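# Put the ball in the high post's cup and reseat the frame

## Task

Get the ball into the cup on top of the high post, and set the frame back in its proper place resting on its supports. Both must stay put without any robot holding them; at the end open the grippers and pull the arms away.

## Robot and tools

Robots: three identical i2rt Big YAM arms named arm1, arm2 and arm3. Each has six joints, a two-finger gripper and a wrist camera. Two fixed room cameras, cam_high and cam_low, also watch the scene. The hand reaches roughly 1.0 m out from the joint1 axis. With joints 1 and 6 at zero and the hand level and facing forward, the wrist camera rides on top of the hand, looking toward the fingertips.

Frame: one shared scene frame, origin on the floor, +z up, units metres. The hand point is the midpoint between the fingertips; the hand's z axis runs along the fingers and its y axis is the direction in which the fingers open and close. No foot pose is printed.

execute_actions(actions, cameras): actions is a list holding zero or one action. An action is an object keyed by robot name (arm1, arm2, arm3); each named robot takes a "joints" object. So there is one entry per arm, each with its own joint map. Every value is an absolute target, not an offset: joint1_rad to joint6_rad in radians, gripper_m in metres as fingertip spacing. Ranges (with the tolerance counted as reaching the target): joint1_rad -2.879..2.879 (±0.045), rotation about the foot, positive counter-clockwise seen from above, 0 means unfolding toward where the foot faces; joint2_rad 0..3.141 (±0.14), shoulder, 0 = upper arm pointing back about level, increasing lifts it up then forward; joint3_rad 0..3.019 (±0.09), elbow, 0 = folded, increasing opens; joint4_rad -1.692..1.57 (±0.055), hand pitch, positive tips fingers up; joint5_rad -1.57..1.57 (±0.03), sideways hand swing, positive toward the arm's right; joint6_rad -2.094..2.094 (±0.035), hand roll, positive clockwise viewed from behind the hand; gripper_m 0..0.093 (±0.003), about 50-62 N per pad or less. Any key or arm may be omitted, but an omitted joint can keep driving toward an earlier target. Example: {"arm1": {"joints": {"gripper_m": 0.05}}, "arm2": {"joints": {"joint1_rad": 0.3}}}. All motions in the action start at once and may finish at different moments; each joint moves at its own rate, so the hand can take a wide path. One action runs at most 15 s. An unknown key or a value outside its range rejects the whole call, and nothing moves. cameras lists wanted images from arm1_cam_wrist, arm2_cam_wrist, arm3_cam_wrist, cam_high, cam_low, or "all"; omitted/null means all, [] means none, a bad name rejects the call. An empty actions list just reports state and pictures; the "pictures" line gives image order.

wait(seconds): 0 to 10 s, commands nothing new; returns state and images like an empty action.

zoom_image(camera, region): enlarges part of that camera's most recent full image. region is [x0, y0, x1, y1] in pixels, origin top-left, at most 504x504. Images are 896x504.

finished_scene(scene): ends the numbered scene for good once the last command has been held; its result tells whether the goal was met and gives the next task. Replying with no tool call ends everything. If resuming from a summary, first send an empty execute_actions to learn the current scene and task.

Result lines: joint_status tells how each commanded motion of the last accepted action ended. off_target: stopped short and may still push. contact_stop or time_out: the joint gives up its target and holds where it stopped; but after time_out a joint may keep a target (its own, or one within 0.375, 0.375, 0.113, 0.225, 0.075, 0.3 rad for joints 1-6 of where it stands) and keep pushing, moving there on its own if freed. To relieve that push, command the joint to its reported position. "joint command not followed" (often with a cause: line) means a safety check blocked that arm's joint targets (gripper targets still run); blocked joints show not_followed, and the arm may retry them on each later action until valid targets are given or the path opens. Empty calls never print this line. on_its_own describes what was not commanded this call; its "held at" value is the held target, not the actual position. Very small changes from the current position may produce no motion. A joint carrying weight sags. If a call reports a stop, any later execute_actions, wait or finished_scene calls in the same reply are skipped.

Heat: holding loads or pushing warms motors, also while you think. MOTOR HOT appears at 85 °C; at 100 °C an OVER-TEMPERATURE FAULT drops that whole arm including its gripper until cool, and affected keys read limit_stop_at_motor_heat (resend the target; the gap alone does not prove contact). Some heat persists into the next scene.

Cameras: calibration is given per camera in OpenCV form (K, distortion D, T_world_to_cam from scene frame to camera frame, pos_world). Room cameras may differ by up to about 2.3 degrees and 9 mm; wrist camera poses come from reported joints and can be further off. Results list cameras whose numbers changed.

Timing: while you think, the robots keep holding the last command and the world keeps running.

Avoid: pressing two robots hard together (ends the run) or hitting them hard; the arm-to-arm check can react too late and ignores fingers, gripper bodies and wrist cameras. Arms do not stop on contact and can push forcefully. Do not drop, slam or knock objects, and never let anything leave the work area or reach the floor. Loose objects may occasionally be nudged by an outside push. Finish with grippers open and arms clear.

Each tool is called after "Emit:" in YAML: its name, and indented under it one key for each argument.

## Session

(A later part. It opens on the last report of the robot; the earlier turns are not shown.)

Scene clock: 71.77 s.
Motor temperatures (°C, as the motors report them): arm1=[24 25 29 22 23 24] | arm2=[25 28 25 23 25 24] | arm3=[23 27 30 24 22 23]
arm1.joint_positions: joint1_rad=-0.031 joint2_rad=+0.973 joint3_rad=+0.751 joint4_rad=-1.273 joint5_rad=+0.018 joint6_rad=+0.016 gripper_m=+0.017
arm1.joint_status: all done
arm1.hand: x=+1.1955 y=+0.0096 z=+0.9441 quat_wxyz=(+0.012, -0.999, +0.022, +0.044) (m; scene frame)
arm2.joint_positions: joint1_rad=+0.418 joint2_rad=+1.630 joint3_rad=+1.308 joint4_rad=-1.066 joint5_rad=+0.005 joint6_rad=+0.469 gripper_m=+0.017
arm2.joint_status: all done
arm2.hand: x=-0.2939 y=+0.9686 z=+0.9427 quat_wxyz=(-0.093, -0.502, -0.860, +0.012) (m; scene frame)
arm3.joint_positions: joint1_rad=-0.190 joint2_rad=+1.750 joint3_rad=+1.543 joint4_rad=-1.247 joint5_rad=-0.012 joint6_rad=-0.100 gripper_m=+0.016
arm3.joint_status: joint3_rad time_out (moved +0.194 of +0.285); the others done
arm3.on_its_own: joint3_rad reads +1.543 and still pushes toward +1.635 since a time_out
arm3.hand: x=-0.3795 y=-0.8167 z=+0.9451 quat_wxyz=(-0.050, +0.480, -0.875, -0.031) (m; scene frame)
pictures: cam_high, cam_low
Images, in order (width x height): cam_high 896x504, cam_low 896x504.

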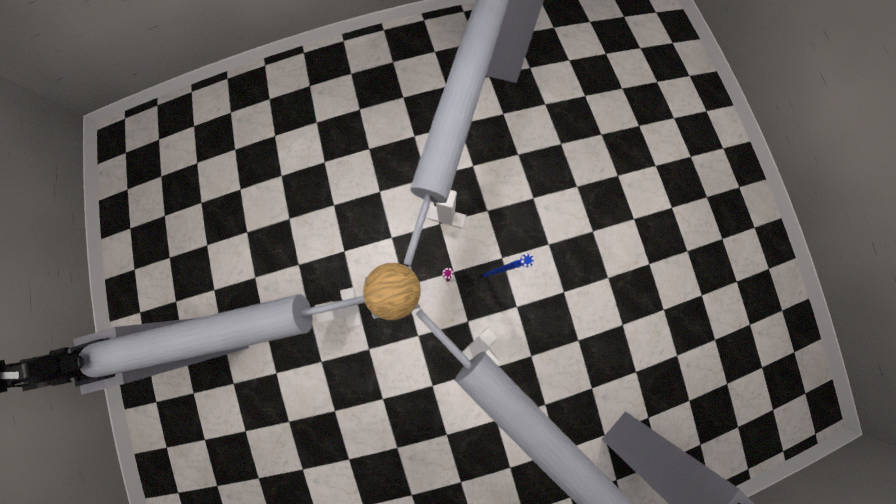

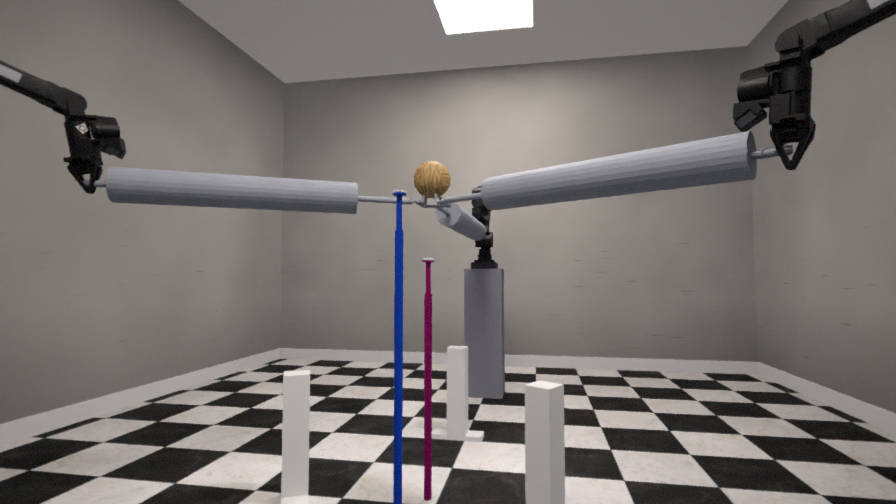

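Emit:
execute_actions:
  actions:
    - {"arm1":{"joints":{"joint1_rad":-0.03,"joint2_rad":1.19,"joint3_rad":1.065,"joint4_rad":-1.31}},"arm2":{"joints":{"joint1_rad":0.3,"joint2_rad":1.4,"joint3_rad":1.17,"joint4_rad":-1.146,"joint5_rad":-0.02,"joint6_rad":0.345}},"arm3":{"joints":{"joint1_rad":-0.045,"joint2_rad":1.58,"joint3_rad":1.47,"joint4_rad":-1.285,"joint5_rad":0.019,"joint6_rad":0.05}}}
  cameras: []

Emit:
execute_actions:
  actions:
    - {"arm1":{"joints":{"joint2_rad":1.415,"joint3_rad":1.285,"joint4_rad":-1.3}},"arm2":{"joints":{"joint1_rad":0.135,"joint2_rad":1.235,"joint3_rad":1.01,"joint4_rad":-1.16,"joint5_rad":-0.047,"joint6_rad":0.18}},"arm3":{"joints":{"joint1_rad":0.13,"joint2_rad":1.49,"joint3_rad":1.365,"joint4_rad":-1.27,"joint5_rad":0.041,"joint6_rad":0.225}}}
  cameras: []

Emit:
execute_actions:
  actions:
    - {"arm1":{"joints":{"joint2_rad":1.63,"joint3_rad":1.55,"joint4_rad":-1.35}},"arm2":{"joints":{"joint1_rad":-0.1,"joint2_rad":1.09,"joint3_rad":0.9,"joint4_rad":-1.205,"joint5_rad":-0.084,"joint6_rad":-0.055}},"arm3":{"joints":{"joint1_rad":0.325,"joint2_rad":1.44,"joint3_rad":1.31,"joint4_rad":-1.275,"joint5_rad":0.065,"joint6_rad":0.42}}}
  cameras: ["cam_low"]

Emit:
zoom_image:
  camera: "cam_low"
  region: [340, 100, 480, 240]

Scene clock: 94.73 s.
Motor temperatures (°C, as the motors report them): arm1=[24 24 34 22 24 24] | arm2=[25 28 29 23 25 24] | arm3=[23 27 38 24 22 23]
arm1.joint_positions: joint1_rad=-0.033 joint2_rad=+1.212 joint3_rad=+1.003 joint4_rad=-1.284 joint5_rad=+0.012 joint6_rad=+0.014 gripper_m=+0.017
arm1.joint_status: all done
arm1.hand: x=+1.1073 y=+0.0111 z=+0.9769 quat_wxyz=(+0.009, -0.999, +0.022, +0.044) (m; scene frame)
arm2.joint_positions: joint1_rad=+0.311 joint2_rad=+1.424 joint3_rad=+1.168 joint4_rad=-1.133 joint5_rad=-0.018 joint6_rad=+0.361 gripper_m=+0.017
arm2.joint_status: all done
arm2.hand: x=-0.3797 y=+0.9731 z=+0.9775 quat_wxyz=(-0.094, -0.501, -0.860, +0.010) (m; scene frame)
arm3.joint_positions: joint1_rad=-0.033 joint2_rad=+1.620 joint3_rad=+1.448 joint4_rad=-1.296 joint5_rad=+0.011 joint6_rad=+0.049 gripper_m=+0.016
arm3.joint_status: all done
arm3.hand: x=-0.4727 y=-0.8130 z=+0.9731 quat_wxyz=(-0.045, +0.484, -0.874, -0.026) (m; scene frame)
pictures: none
No camera images: the call's "cameras" was empty. Leave "cameras" out to get every camera's image.

Scene clock: 95.70 s.
Motor temperatures (°C, as the motors report them): arm1=[24 24 34 22 24 24] | arm2=[25 28 29 23 25 24] | arm3=[23 27 38 24 22 23]
arm1.joint_positions: joint1_rad=-0.036 joint2_rad=+1.447 joint3_rad=+1.227 joint4_rad=-1.281 joint5_rad=+0.013 joint6_rad=+0.011 gripper_m=+0.017
arm1.joint_status: all done
arm1.hand: x=+1.0200 y=+0.0153 z=+0.9793 quat_wxyz=(+0.010, -0.999, +0.021, +0.040) (m; scene frame)
arm2.joint_positions: joint1_rad=+0.155 joint2_rad=+1.253 joint3_rad=+1.005 joint4_rad=-1.147 joint5_rad=-0.049 joint6_rad=+0.204 gripper_m=+0.017
arm2.joint_status: all done
arm2.hand: x=-0.4677 y=+0.9762 z=+0.9767 quat_wxyz=(-0.094, -0.499, -0.861, +0.009) (m; scene frame)
arm3.joint_positions: joint1_rad=+0.138 joint2_rad=+1.540 joint3_rad=+1.341 joint4_rad=-1.282 joint5_rad=+0.031 joint6_rad=+0.221 gripper_m=+0.016
arm3.joint_status: all done
arm3.hand: x=-0.5604 y=-0.8109 z=+0.9691 quat_wxyz=(-0.043, +0.483, -0.874, -0.022) (m; scene frame)
pictures: none
No camera images: the call's "cameras" was empty. Leave "cameras" out to get every camera's image.

Scene clock: 96.67 s.
Motor temperatures (°C, as the motors report them): arm1=[24 25 34 22 24 24] | arm2=[25 28 29 23 25 24] | arm3=[23 27 37 24 22 23]
arm1.joint_positions: joint1_rad=-0.043 joint2_rad=+1.671 joint3_rad=+1.487 joint4_rad=-1.312 joint5_rad=+0.014 joint6_rad=+0.005 gripper_m=+0.017
arm1.joint_status: all done
arm1.hand: x=+0.9313 y=+0.0218 z=+0.9799 quat_wxyz=(+0.011, -0.999, +0.022, +0.043) (m; scene frame)
arm2.joint_positions: joint1_rad=-0.074 joint2_rad=+1.104 joint3_rad=+0.891 joint4_rad=-1.197 joint5_rad=-0.090 joint6_rad=-0.026 gripper_m=+0.017
arm2.joint_status: all done
arm2.hand: x=-0.5586 y=+0.9784 z=+0.9774 quat_wxyz=(-0.095, -0.497, -0.862, +0.008) (m; scene frame)
arm3.joint_positions: joint1_rad=+0.330 joint2_rad=+1.489 joint3_rad=+1.288 joint4_rad=-1.284 joint5_rad=+0.051 joint6_rad=+0.413 gripper_m=+0.016
arm3.joint_status: all done
arm3.hand: x=-0.6483 y=-0.8092 z=+0.9710 quat_wxyz=(-0.045, +0.482, -0.875, -0.022) (m; scene frame)
pictures: cam_low
Images, in order (width x height): cam_low 896x504.

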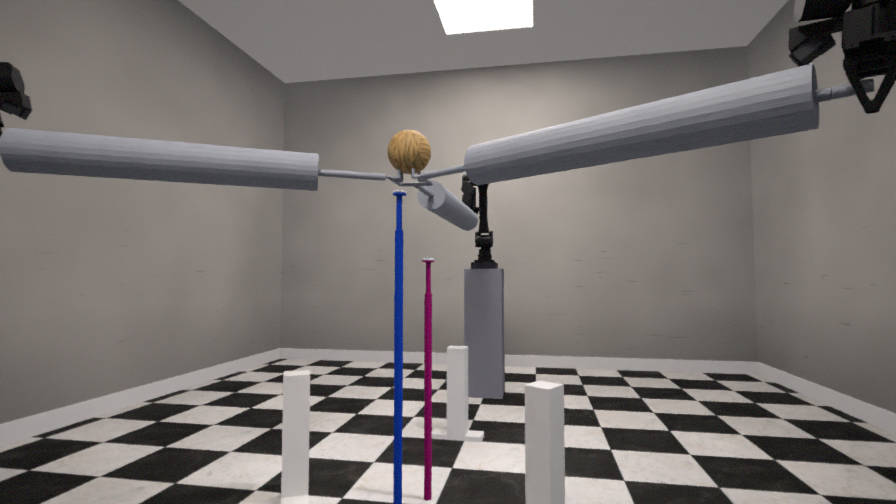

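Region (340, 100, 480, 240) of cam_low's 896x504 image, scaled by 3.600, with more detail than that image has.

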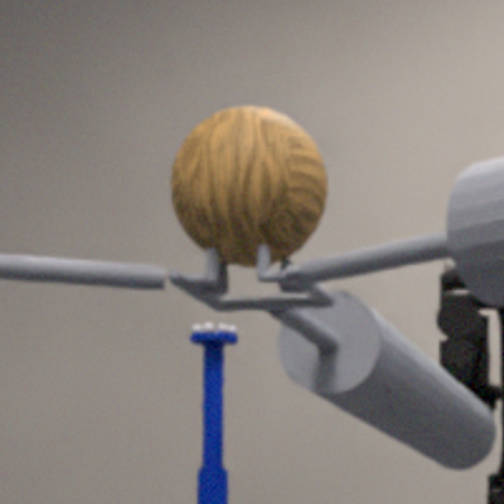

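Emit:
execute_actions:
  actions:
    - {"arm1":{"joints":{"joint1_rad":-0.034,"joint2_rad":1.87,"joint3_rad":1.87,"joint4_rad":-1.42}},"arm2":{"joints":{"joint1_rad":-0.402,"joint2_rad":1.01,"joint3_rad":0.842,"joint4_rad":-1.265,"joint5_rad":-0.125,"joint6_rad":-0.357}},"arm3":{"joints":{"joint1_rad":0.533,"joint2_rad":1.445,"joint3_rad":1.31,"joint4_rad":-1.29,"joint5_rad":0.086,"joint6_rad":0.628}}}
  cameras: ["cam_high","cam_low"]

Emit:
zoom_image:
  camera: "cam_low"
  region: [320,100,480,240]

Scene clock: 117.87 s.
Motor temperatures (°C, as the motors report them): arm1=[24 26 35 22 24 24] | arm2=[25 27 29 23 25 24] | arm3=[23 26 34 24 22 23]
arm1.joint_positions: joint1_rad=-0.048 joint2_rad=+1.917 joint3_rad=+1.801 joint4_rad=-1.384 joint5_rad=+0.009 joint6_rad=+0.000 gripper_m=+0.017
arm1.joint_status: all done
arm1.hand: x=+0.8416 y=+0.0280 z=+0.9695 quat_wxyz=(+0.008, -0.999, +0.022, +0.041) (m; scene frame)
arm2.joint_positions: joint1_rad=-0.377 joint2_rad=+1.022 joint3_rad=+0.826 joint4_rad=-1.262 joint5_rad=-0.130 joint6_rad=-0.329 gripper_m=+0.017
arm2.joint_status: all done
arm2.hand: x=-0.6504 y=+0.9823 z=+0.9727 quat_wxyz=(-0.089, -0.497, -0.863, +0.004) (m; scene frame)
arm3.joint_positions: joint1_rad=+0.535 joint2_rad=+1.489 joint3_rad=+1.288 joint4_rad=-1.299 joint5_rad=+0.066 joint6_rad=+0.619 gripper_m=+0.016
arm3.joint_status: all done
arm3.hand: x=-0.7380 y=-0.8067 z=+0.9714 quat_wxyz=(-0.043, +0.482, -0.875, -0.021) (m; scene frame)
pictures: cam_high, cam_low
Images, in order (width x height): cam_high 896x504, cam_low 896x504.

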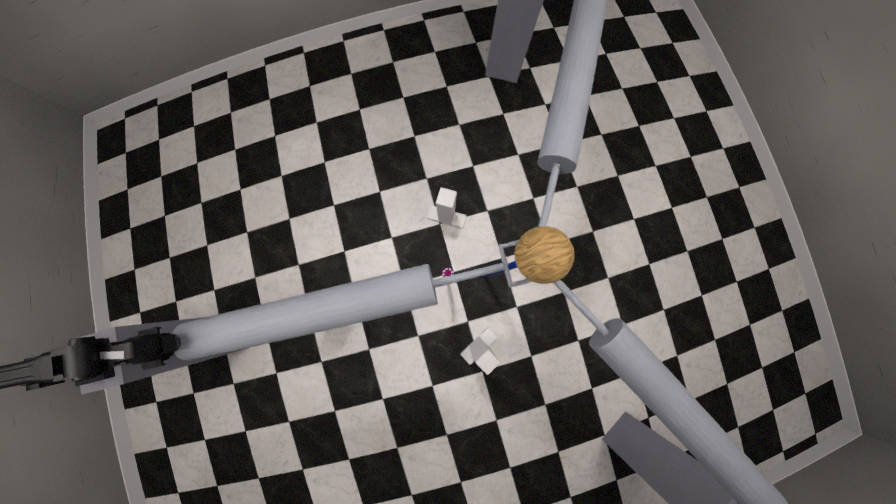

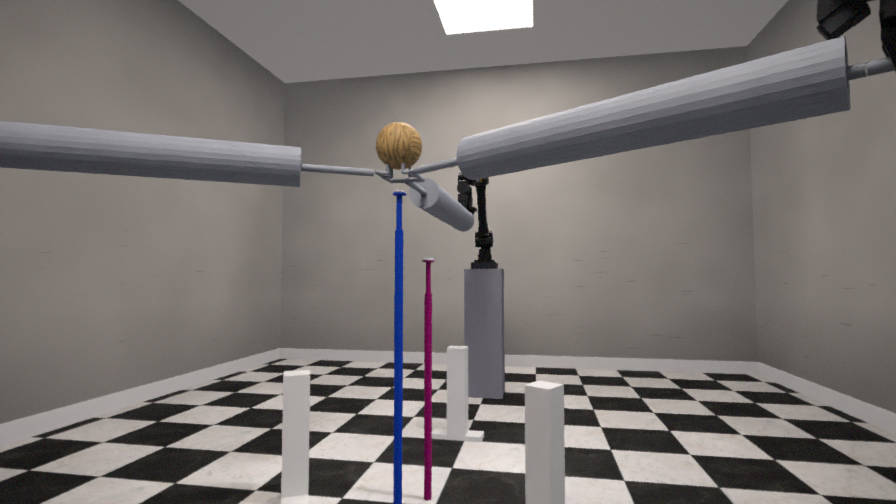

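Region (320, 100, 480, 240) of cam_low's 896x504 image, scaled by 3.150, with more detail than that image has; it fills the top 441 rows of this view, and the rest is white.

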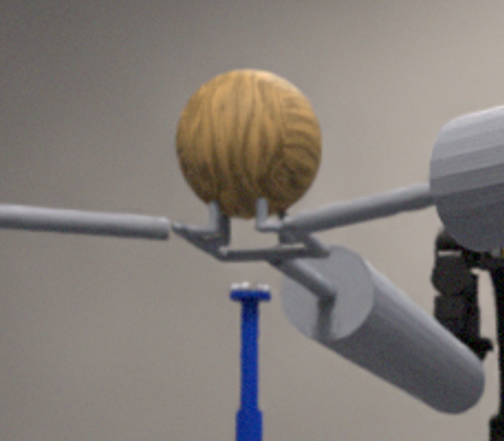

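Emit:
execute_actions:
  actions:
    - {"arm1":{"joints":{"joint2_rad":1.91,"joint3_rad":1.745,"joint4_rad":-1.325}},"arm2":{"joints":{"joint2_rad":1.035,"joint3_rad":0.755,"joint4_rad":-1.175}},"arm3":{"joints":{"joint2_rad":1.49,"joint3_rad":1.225,"joint4_rad":-1.21}}}
  cameras: ["cam_high","cam_low"]

Emit:
zoom_image:
  camera: "cam_low"
  region: [340,120,460,225]

Scene clock: 127.13 s.
Motor temperatures (°C, as the motors report them): arm1=[24 27 35 22 24 24] | arm2=[25 27 29 23 25 24] | arm3=[23 26 33 24 22 23]
arm1.joint_positions: joint1_rad=-0.048 joint2_rad=+1.937 joint3_rad=+1.744 joint4_rad=-1.312 joint5_rad=+0.009 joint6_rad=-0.001 gripper_m=+0.017
arm1.joint_status: all done
arm1.hand: x=+0.8403 y=+0.0282 z=+0.9368 quat_wxyz=(+0.008, -0.999, +0.022, +0.038) (m; scene frame)
arm2.joint_positions: joint1_rad=-0.381 joint2_rad=+1.052 joint3_rad=+0.757 joint4_rad=-1.168 joint5_rad=-0.127 joint6_rad=-0.333 gripper_m=+0.017
arm2.joint_status: all done
arm2.hand: x=-0.6521 y=+0.9811 z=+0.9396 quat_wxyz=(-0.086, -0.498, -0.863, +0.004) (m; scene frame)
arm3.joint_positions: joint1_rad=+0.535 joint2_rad=+1.503 joint3_rad=+1.217 joint4_rad=-1.213 joint5_rad=+0.072 joint6_rad=+0.619 gripper_m=+0.016
arm3.joint_status: all done
arm3.hand: x=-0.7370 y=-0.8085 z=+0.9394 quat_wxyz=(-0.047, +0.481, -0.875, -0.020) (m; scene frame)
pictures: cam_high, cam_low
Images, in order (width x height): cam_high 896x504, cam_low 896x504.

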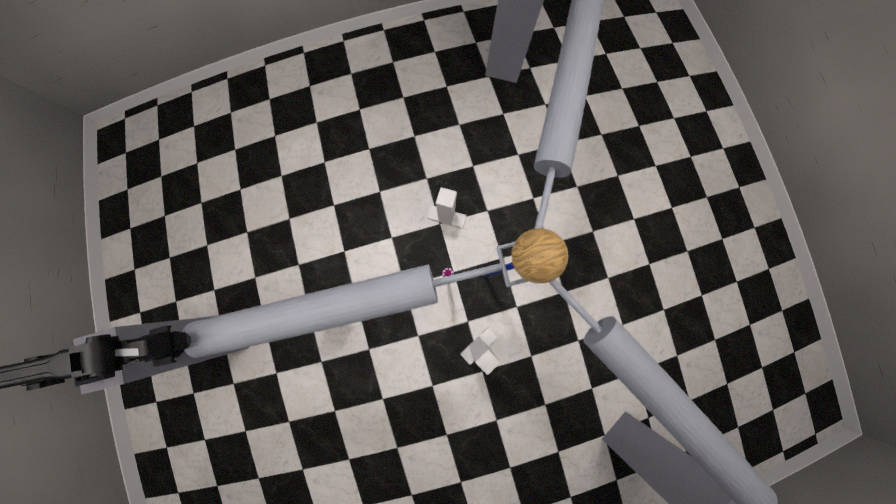

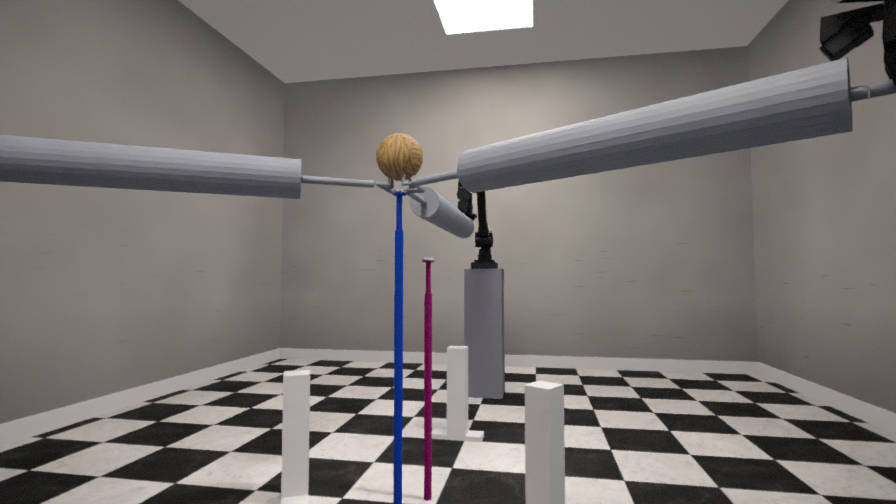

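Region (340, 120, 460, 225) of cam_low's 896x504 image, scaled by 4.200, with more detail than that image has; it fills the top 441 rows of this view, and the rest is white.

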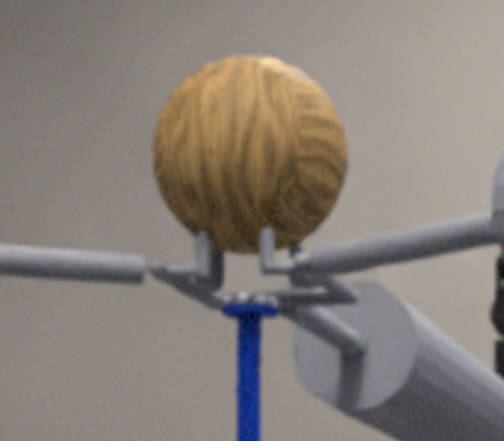

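Emit:
execute_actions:
  actions:
    - {"arm1":{"joints":{"joint2_rad":1.91,"joint3_rad":1.68,"joint4_rad":-1.255}},"arm2":{"joints":{"joint1_rad":-0.385,"joint2_rad":1.05,"joint3_rad":0.695,"joint4_rad":-1.10}},"arm3":{"joints":{"joint1_rad":0.52,"joint2_rad":1.505,"joint3_rad":1.17,"joint4_rad":-1.14}}}
  cameras: ["cam_high","cam_low"]

Emit:
zoom_image:
  camera: "cam_low"
  region: [340,120,460,225]

Scene clock: 133.33 s.
Motor temperatures (°C, as the motors report them): arm1=[24 27 34 22 24 24] | arm2=[25 27 29 23 25 24] | arm3=[23 26 33 24 22 23]
arm1.joint_positions: joint1_rad=-0.048 joint2_rad=+1.938 joint3_rad=+1.687 joint4_rad=-1.239 joint5_rad=+0.009 joint6_rad=-0.002 gripper_m=+0.017
arm1.joint_status: all done
arm1.hand: x=+0.8409 y=+0.0283 z=+0.9150 quat_wxyz=(+0.009, -0.999, +0.022, +0.046) (m; scene frame)
arm2.joint_positions: joint1_rad=-0.381 joint2_rad=+1.065 joint3_rad=+0.704 joint4_rad=-1.086 joint5_rad=-0.132 joint6_rad=-0.334 gripper_m=+0.017
arm2.joint_status: all done
arm2.hand: x=-0.6512 y=+0.9807 z=+0.9179 quat_wxyz=(-0.093, -0.497, -0.863, +0.008) (m; scene frame)
arm3.joint_positions: joint1_rad=+0.531 joint2_rad=+1.516 joint3_rad=+1.166 joint4_rad=-1.139 joint5_rad=+0.075 joint6_rad=+0.619 gripper_m=+0.016
arm3.joint_status: all done
arm3.hand: x=-0.7350 y=-0.8085 z=+0.9161 quat_wxyz=(-0.050, +0.479, -0.876, -0.024) (m; scene frame)
pictures: cam_high, cam_low
Images, in order (width x height): cam_high 896x504, cam_low 896x504.

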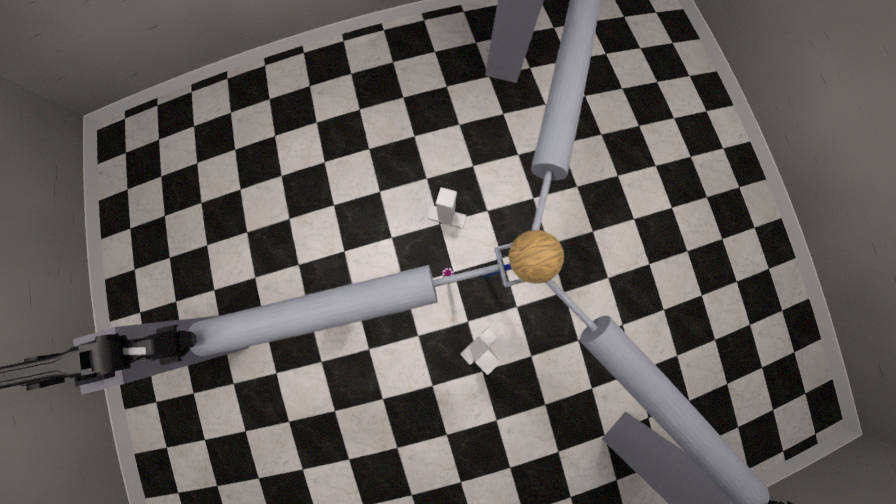

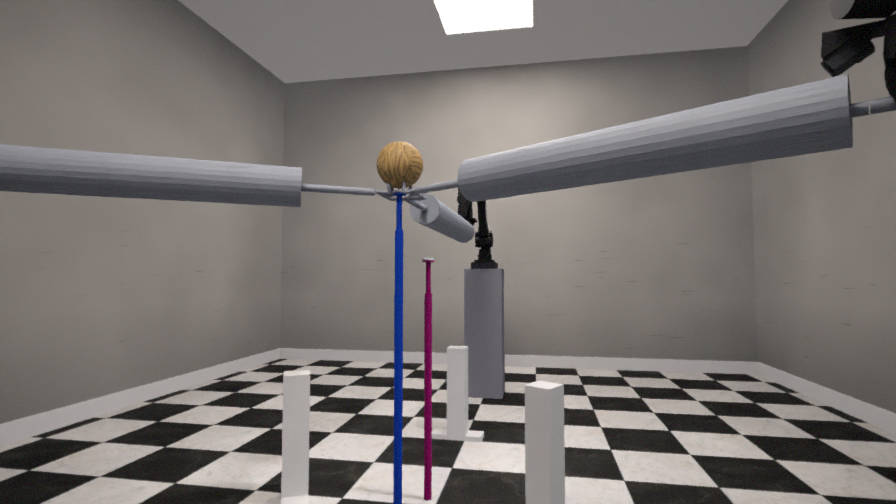

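Region (340, 120, 460, 225) of cam_low's 896x504 image, scaled by 4.200, with more detail than that image has; it fills the top 441 rows of this view, and the rest is white.

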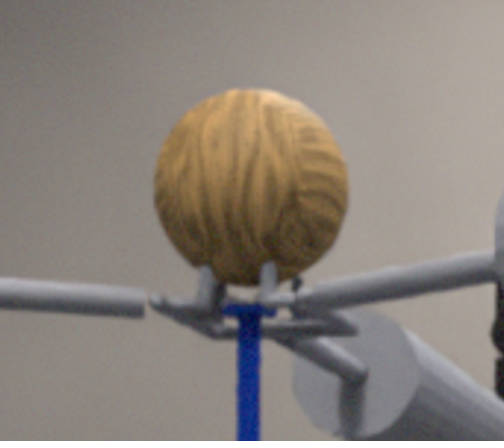

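Emit:
execute_actions:
  actions:
    - {"arm1":{"joints":{"joint2_rad":1.915,"joint3_rad":1.63,"joint4_rad":-1.21}},"arm2":{"joints":{"joint2_rad":1.068,"joint3_rad":0.648,"joint4_rad":-1.045}},"arm3":{"joints":{"joint2_rad":1.52,"joint3_rad":1.125,"joint4_rad":-1.088}}}
  cameras: ["cam_low"]

Emit:
zoom_image:
  camera: "cam_low"
  region: [340,120,460,225]

Scene clock: 137.93 s.
Motor temperatures (°C, as the motors report them): arm1=[24 27 33 22 24 24] | arm2=[25 27 28 23 25 24] | arm3=[23 26 32 24 22 23]
arm1.joint_positions: joint1_rad=-0.048 joint2_rad=+1.938 joint3_rad=+1.649 joint4_rad=-1.191 joint5_rad=+0.009 joint6_rad=-0.002 gripper_m=+0.017
arm1.joint_status: all done
arm1.hand: x=+0.8425 y=+0.0284 z=+0.9008 quat_wxyz=(+0.009, -0.998, +0.021, +0.050) (m; scene frame)
arm2.joint_positions: joint1_rad=-0.381 joint2_rad=+1.078 joint3_rad=+0.668 joint4_rad=-1.026 joint5_rad=-0.138 joint6_rad=-0.334 gripper_m=+0.017
arm2.joint_status: all done
arm2.hand: x=-0.6501 y=+0.9801 z=+0.9030 quat_wxyz=(-0.099, -0.495, -0.863, +0.011) (m; scene frame)
arm3.joint_positions: joint1_rad=+0.527 joint2_rad=+1.520 joint3_rad=+1.130 joint4_rad=-1.085 joint5_rad=+0.079 joint6_rad=+0.619 gripper_m=+0.016
arm3.joint_status: all done
arm3.hand: x=-0.7322 y=-0.8088 z=+0.9018 quat_wxyz=(-0.055, +0.477, -0.877, -0.029) (m; scene frame)
pictures: cam_low
Images, in order (width x height): cam_low 896x504.

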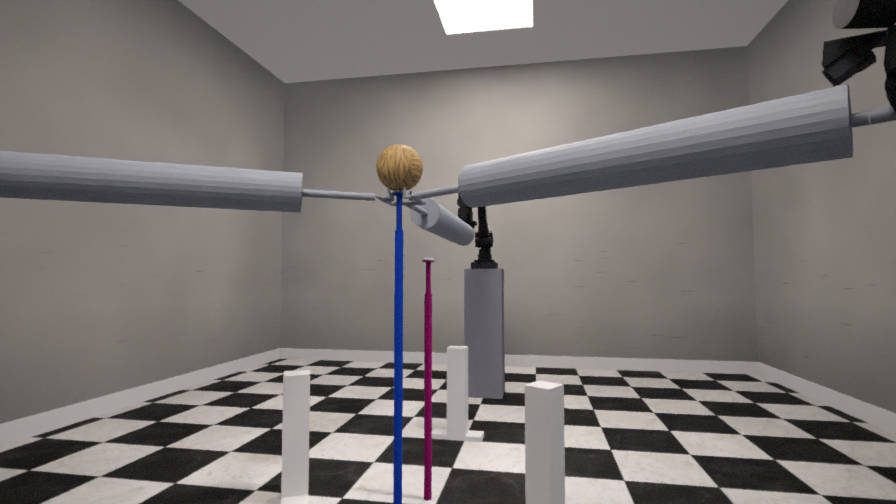

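Region (340, 120, 460, 225) of cam_low's 896x504 image, scaled by 4.200, with more detail than that image has; it fills the top 441 rows of this view, and the rest is white.

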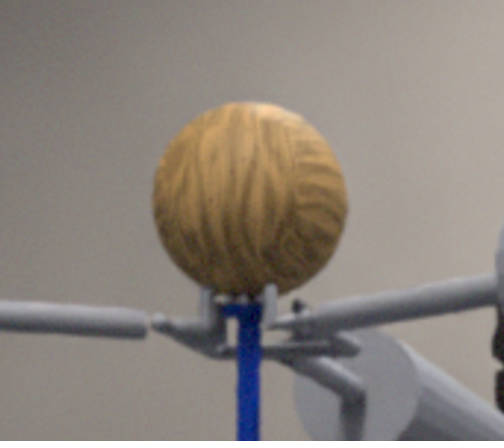

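Seated. Down 3 cm more.

Emit:
execute_actions:
  actions:
    - {"arm1":{"joints":{"joint2_rad":1.94,"joint3_rad":1.565,"joint4_rad":-1.135}},"arm2":{"joints":{"joint2_rad":1.11,"joint3_rad":0.58,"joint4_rad":-0.96}},"arm3":{"joints":{"joint2_rad":1.545,"joint3_rad":1.055,"joint4_rad":-1.005}}}
  cameras: ["cam_low","cam_high"]

Emit:
zoom_image:
  camera: "cam_low"
  region: [340,120,460,225]

Scene clock: 141.83 s.
Motor temperatures (°C, as the motors report them): arm1=[24 28 32 22 24 24] | arm2=[25 27 28 23 25 24] | arm3=[23 26 32 24 22 23]
arm1.joint_positions: joint1_rad=-0.048 joint2_rad=+1.958 joint3_rad=+1.592 joint4_rad=-1.108 joint5_rad=+0.009 joint6_rad=-0.003 gripper_m=+0.017
arm1.joint_status: all done
arm1.hand: x=+0.8434 y=+0.0286 z=+0.8692 quat_wxyz=(+0.009, -0.998, +0.021, +0.054) (m; scene frame)
arm2.joint_positions: joint1_rad=-0.381 joint2_rad=+1.121 joint3_rad=+0.615 joint4_rad=-0.925 joint5_rad=-0.140 joint6_rad=-0.335 gripper_m=+0.017
arm2.joint_status: all done
arm2.hand: x=-0.6495 y=+0.9792 z=+0.8749 quat_wxyz=(-0.101, -0.495, -0.863, +0.012) (m; scene frame)
arm3.joint_positions: joint1_rad=+0.522 joint2_rad=+1.547 joint3_rad=+1.071 joint4_rad=-0.989 joint5_rad=+0.085 joint6_rad=+0.618 gripper_m=+0.016
arm3.joint_status: all done
arm3.hand: x=-0.7291 y=-0.8100 z=+0.8706 quat_wxyz=(-0.060, +0.475, -0.878, -0.032) (m; scene frame)
pictures: cam_high, cam_low
Images, in order (width x height): cam_high 896x504, cam_low 896x504.

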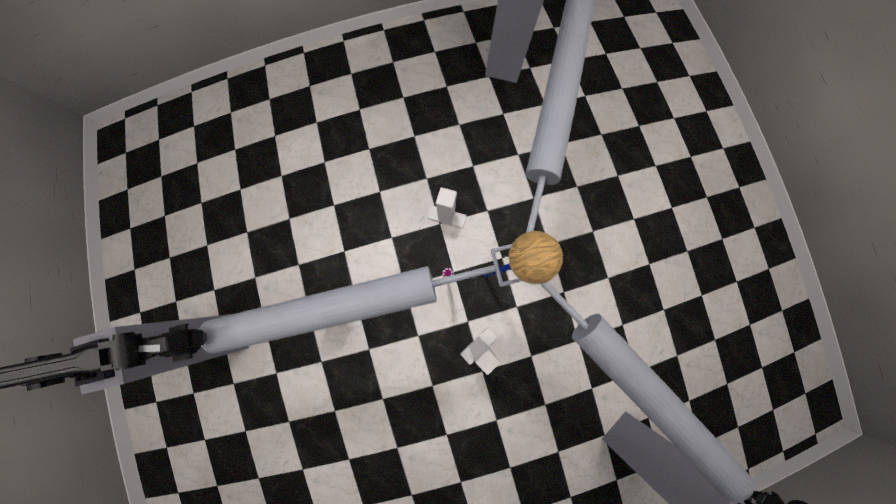

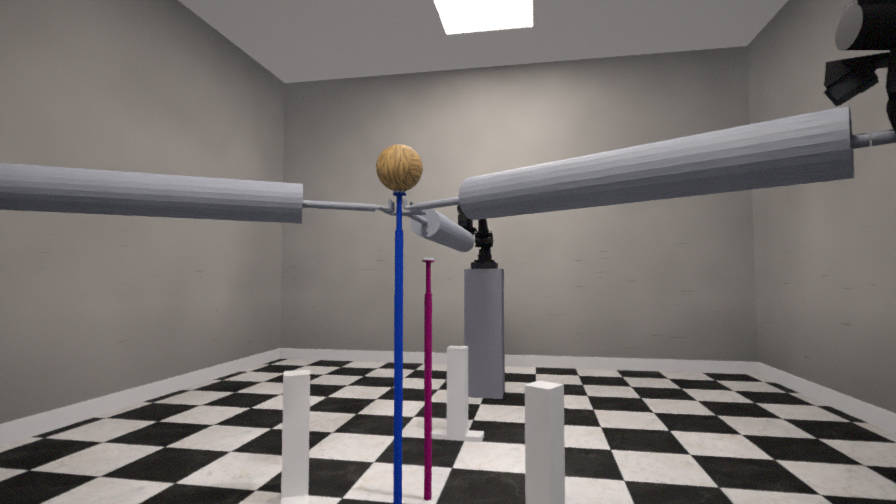

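Region (340, 120, 460, 225) of cam_low's 896x504 image, scaled by 4.200, with more detail than that image has; it fills the top 441 rows of this view, and the rest is white.

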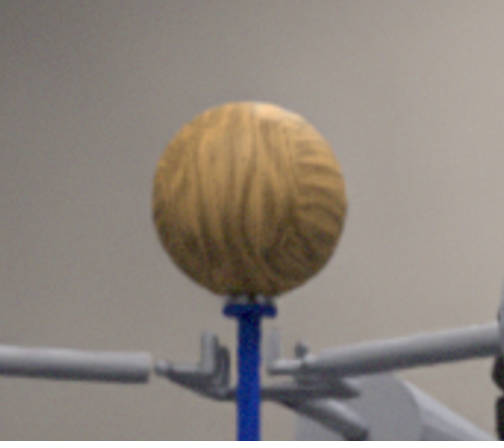

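Emit:
execute_actions:
  actions:
    - {"arm1":{"joints":{"joint2_rad":1.83,"joint3_rad":1.43,"joint4_rad":-1.09}},"arm2":{"joints":{"joint1_rad":-0.225,"joint2_rad":1.165,"joint3_rad":0.64,"joint4_rad":-0.91,"joint5_rad":-0.105,"joint6_rad":-0.19}},"arm3":{"joints":{"joint1_rad":0.42,"joint2_rad":1.55,"joint3_rad":1.075,"joint4_rad":-0.98,"joint5_rad":0.075,"joint6_rad":0.52}}}
  cameras: ["cam_low","cam_high"]

Emit:
execute_actions:
  actions:
    - {"arm1":{"joints":{"joint2_rad":1.725,"joint3_rad":1.29,"joint4_rad":-1.04}},"arm2":{"joints":{"joint1_rad":-0.08,"joint2_rad":1.22,"joint3_rad":0.69,"joint4_rad":-0.87,"joint5_rad":-0.084,"joint6_rad":-0.04}},"arm3":{"joints":{"joint1_rad":0.32,"joint2_rad":1.55,"joint3_rad":1.085,"joint4_rad":-0.97,"joint5_rad":0.065,"joint6_rad":0.42}}}
  cameras: ["cam_low","cam_high"]

Scene clock: 157.33 s.
Motor temperatures (°C, as the motors report them): arm1=[24 28 31 22 24 24] | arm2=[25 27 27 23 25 24] | arm3=[23 26 30 24 22 23]
arm1.joint_positions: joint1_rad=-0.049 joint2_rad=+1.860 joint3_rad=+1.447 joint4_rad=-1.063 joint5_rad=+0.011 joint6_rad=-0.004 gripper_m=+0.017
arm1.joint_status: all done
arm1.hand: x=+0.8833 y=+0.0277 z=+0.8709 quat_wxyz=(+0.010, -0.998, +0.021, +0.053) (m; scene frame)
arm2.joint_positions: joint1_rad=-0.228 joint2_rad=+1.173 joint3_rad=+0.625 joint4_rad=-0.878 joint5_rad=-0.111 joint6_rad=-0.183 gripper_m=+0.017
arm2.joint_status: all done
arm2.hand: x=-0.6086 y=+0.9804 z=+0.8655 quat_wxyz=(-0.093, -0.495, -0.864, +0.009) (m; scene frame)
arm3.joint_positions: joint1_rad=+0.425 joint2_rad=+1.547 joint3_rad=+1.071 joint4_rad=-0.976 joint5_rad=+0.070 joint6_rad=+0.518 gripper_m=+0.016
arm3.joint_status: all done
arm3.hand: x=-0.6886 y=-0.8081 z=+0.8706 quat_wxyz=(-0.059, +0.477, -0.876, -0.036) (m; scene frame)
pictures: cam_high, cam_low
Images, in order (width x height): cam_high 896x504, cam_low 896x504.

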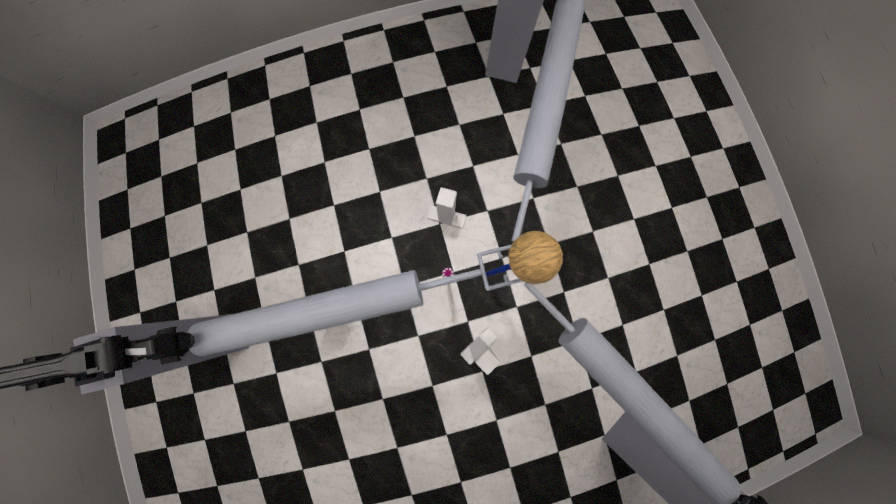

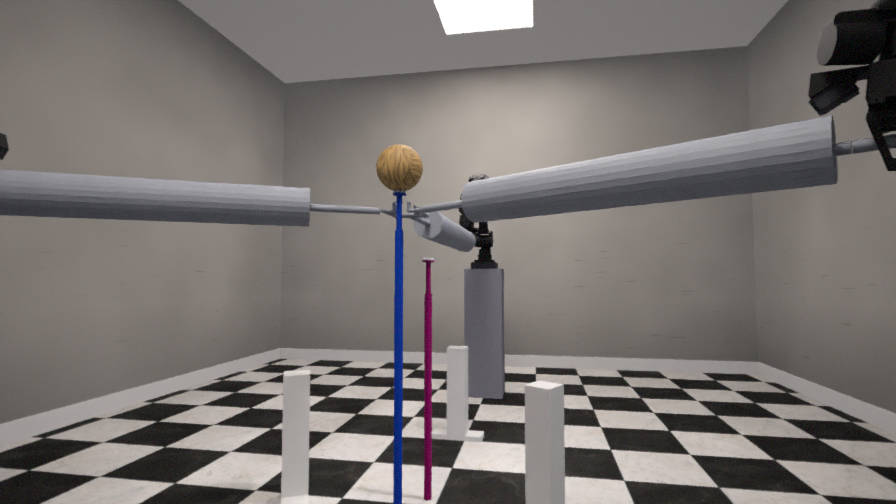

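Scene clock: 158.33 s.
Motor temperatures (°C, as the motors report them): arm1=[24 28 31 22 24 24] | arm2=[25 27 27 23 25 24] | arm3=[23 26 30 24 22 23]
arm1.joint_positions: joint1_rad=-0.049 joint2_rad=+1.755 joint3_rad=+1.302 joint4_rad=-1.027 joint5_rad=+0.007 joint6_rad=-0.004 gripper_m=+0.017
arm1.joint_status: all done
arm1.hand: x=+0.9279 y=+0.0251 z=+0.8726 quat_wxyz=(+0.008, -0.998, +0.021, +0.051) (m; scene frame)
arm2.joint_positions: joint1_rad=-0.088 joint2_rad=+1.229 joint3_rad=+0.669 joint4_rad=-0.847 joint5_rad=-0.084 joint6_rad=-0.041 gripper_m=+0.017
arm2.joint_status: all done
arm2.hand: x=-0.5646 y=+0.9763 z=+0.8662 quat_wxyz=(-0.094, -0.497, -0.863, +0.013) (m; scene frame)
arm3.joint_positions: joint1_rad=+0.320 joint2_rad=+1.547 joint3_rad=+1.071 joint4_rad=-0.963 joint5_rad=+0.062 joint6_rad=+0.415 gripper_m=+0.016
arm3.joint_status: all done
arm3.hand: x=-0.6426 y=-0.8111 z=+0.8706 quat_wxyz=(-0.063, +0.476, -0.877, -0.036) (m; scene frame)
pictures: cam_high, cam_low
Images, in order (width x height): cam_high 896x504, cam_low 896x504.

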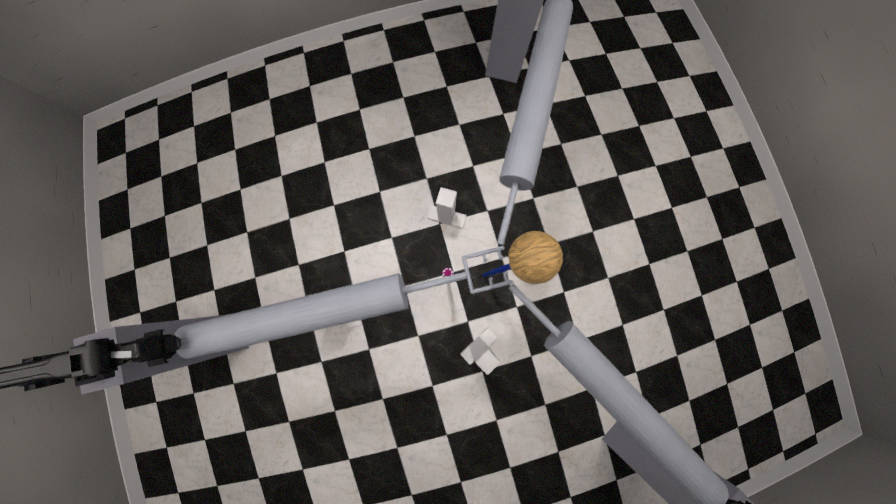

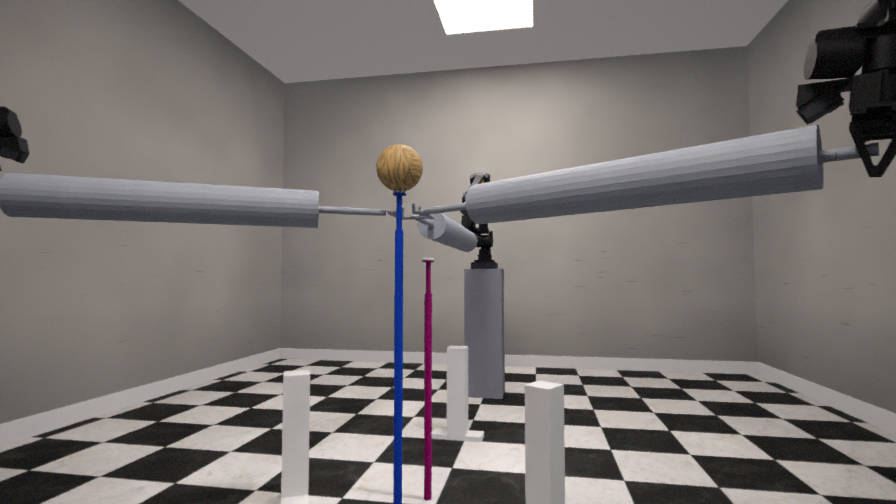

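Emit:
execute_actions:
  actions:
    - {"arm1":{"joints":{"joint1_rad":-0.03,"joint2_rad":1.52,"joint3_rad":1.025,"joint4_rad":-0.975}},"arm2":{"joints":{"joint1_rad":0.15,"joint2_rad":1.36,"joint3_rad":0.825,"joint4_rad":-0.85,"joint5_rad":-0.047,"joint6_rad":0.19}},"arm3":{"joints":{"joint1_rad":0.125,"joint2_rad":1.60,"joint3_rad":1.16,"joint4_rad":-0.98,"joint5_rad":0.041,"joint6_rad":0.223}}}
  cameras: []

Emit:
execute_actions:
  actions:
    - {"arm1":{"joints":{"joint1_rad":-0.025,"joint2_rad":1.30,"joint3_rad":0.795,"joint4_rad":-0.96}},"arm2":{"joints":{"joint1_rad":0.315,"joint2_rad":1.515,"joint3_rad":0.995,"joint4_rad":-0.86,"joint5_rad":-0.02,"joint6_rad":0.355}},"arm3":{"joints":{"joint1_rad":-0.05,"joint2_rad":1.68,"joint3_rad":1.27,"joint4_rad":-1.0,"joint5_rad":0.019,"joint6_rad":0.047}}}
  cameras: []

Emit:
execute_actions:
  actions:
    - {"arm1":{"joints":{"joint1_rad":-0.015,"joint2_rad":1.045,"joint3_rad":0.595,"joint4_rad":-1.02,"joint6_rad":0.018}},"arm2":{"joints":{"joint1_rad":0.435,"joint2_rad":1.685,"joint3_rad":1.21,"joint4_rad":-0.925,"joint5_rad":0,"joint6_rad":0.473}},"arm3":{"joints":{"joint1_rad":-0.203,"joint2_rad":1.80,"joint3_rad":1.44,"joint4_rad":-1.025,"joint5_rad":0,"joint6_rad":-0.103}}}
  cameras: ["cam_high"]

Scene clock: 167.93 s.
Motor temperatures (°C, as the motors report them): arm1=[24 28 31 22 24 24] | arm2=[25 27 28 23 25 24] | arm3=[23 26 31 24 22 23]
arm1.joint_positions: joint1_rad=-0.043 joint2_rad=+1.539 joint3_rad=+1.034 joint4_rad=-0.973 joint5_rad=+0.005 joint6_rad=+0.000 gripper_m=+0.017
arm1.joint_status: all done
arm1.hand: x=+1.0164 y=+0.0177 z=+0.8749 quat_wxyz=(+0.007, -0.998, +0.020, +0.052) (m; scene frame)
arm2.joint_positions: joint1_rad=+0.137 joint2_rad=+1.376 joint3_rad=+0.807 joint4_rad=-0.829 joint5_rad=-0.043 joint6_rad=+0.184 gripper_m=+0.017
arm2.joint_status: all done
arm2.hand: x=-0.4749 y=+0.9715 z=+0.8683 quat_wxyz=(-0.091, -0.499, -0.862, +0.013) (m; scene frame)
arm3.joint_positions: joint1_rad=+0.122 joint2_rad=+1.609 joint3_rad=+1.127 joint4_rad=-0.966 joint5_rad=+0.038 joint6_rad=+0.219 gripper_m=+0.016
arm3.joint_status: all done
arm3.hand: x=-0.5534 y=-0.8153 z=+0.8635 quat_wxyz=(-0.057, +0.476, -0.877, -0.029) (m; scene frame)
pictures: none
No camera images: the call's "cameras" was empty. Leave "cameras" out to get every camera's image.

Scene clock: 168.90 s.
Motor temperatures (°C, as the motors report them): arm1=[24 27 31 22 24 24] | arm2=[25 27 28 23 25 24] | arm3=[23 26 32 24 22 23]
arm1.joint_positions: joint1_rad=-0.040 joint2_rad=+1.319 joint3_rad=+0.796 joint4_rad=-0.948 joint5_rad=+0.006 joint6_rad=+0.005 gripper_m=+0.017
arm1.joint_status: all done
arm1.hand: x=+1.1024 y=+0.0135 z=+0.8712 quat_wxyz=(+0.007, -0.998, +0.020, +0.055) (m; scene frame)
arm2.joint_positions: joint1_rad=+0.295 joint2_rad=+1.534 joint3_rad=+0.976 joint4_rad=-0.835 joint5_rad=-0.013 joint6_rad=+0.344 gripper_m=+0.017
arm2.joint_status: all done
arm2.hand: x=-0.3879 y=+0.9687 z=+0.8682 quat_wxyz=(-0.091, -0.500, -0.861, +0.014) (m; scene frame)
arm3.joint_positions: joint1_rad=-0.048 joint2_rad=+1.691 joint3_rad=+1.235 joint4_rad=-0.984 joint5_rad=+0.015 joint6_rad=+0.047 gripper_m=+0.016
arm3.joint_status: all done
arm3.hand: x=-0.4664 y=-0.8168 z=+0.8637 quat_wxyz=(-0.058, +0.477, -0.876, -0.031) (m; scene frame)
pictures: none
No camera images: the call's "cameras" was empty. Leave "cameras" out to get every camera's image.

Scene clock: 169.87 s.
Motor temperatures (°C, as the motors report them): arm1=[24 27 31 22 24 24] | arm2=[25 27 28 23 25 24] | arm3=[23 26 32 24 22 23]
arm1.joint_positions: joint1_rad=-0.034 joint2_rad=+1.061 joint3_rad=+0.591 joint4_rad=-1.006 joint5_rad=+0.010 joint6_rad=+0.013 gripper_m=+0.017
arm1.joint_status: all done
arm1.hand: x=+1.1910 y=+0.0095 z=+0.8679 quat_wxyz=(+0.009, -0.998, +0.022, +0.053) (m; scene frame)
arm2.joint_positions: joint1_rad=+0.416 joint2_rad=+1.707 joint3_rad=+1.188 joint4_rad=-0.874 joint5_rad=+0.010 joint6_rad=+0.464 gripper_m=+0.017
arm2.joint_status: all done
arm2.hand: x=-0.2979 y=+0.9678 z=+0.8661 quat_wxyz=(-0.091, -0.501, -0.861, +0.015) (m; scene frame)
arm3.joint_positions: joint1_rad=-0.191 joint2_rad=+1.814 joint3_rad=+1.388 joint4_rad=-1.010 joint5_rad=-0.007 joint6_rad=-0.098 gripper_m=+0.016
arm3.joint_status: all done
arm3.hand: x=-0.3784 y=-0.8165 z=+0.8567 quat_wxyz=(-0.058, +0.478, -0.876, -0.033) (m; scene frame)
pictures: cam_high
Images, in order (width x height): cam_high 896x504.

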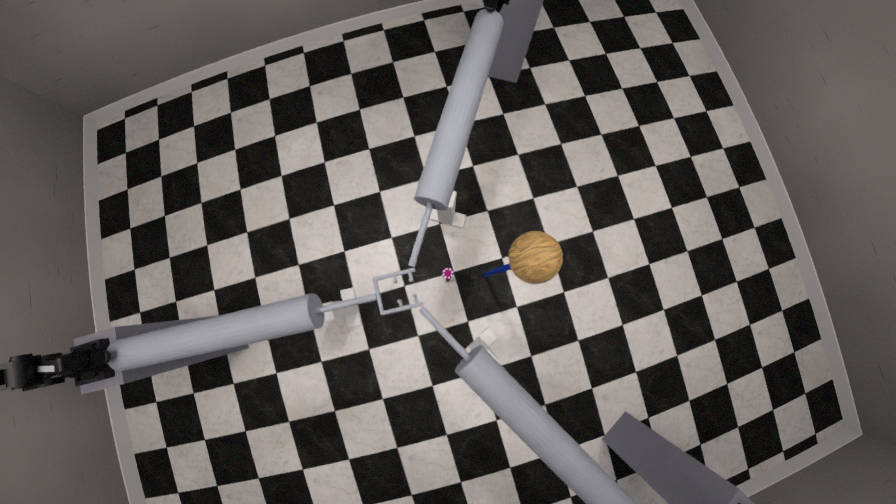

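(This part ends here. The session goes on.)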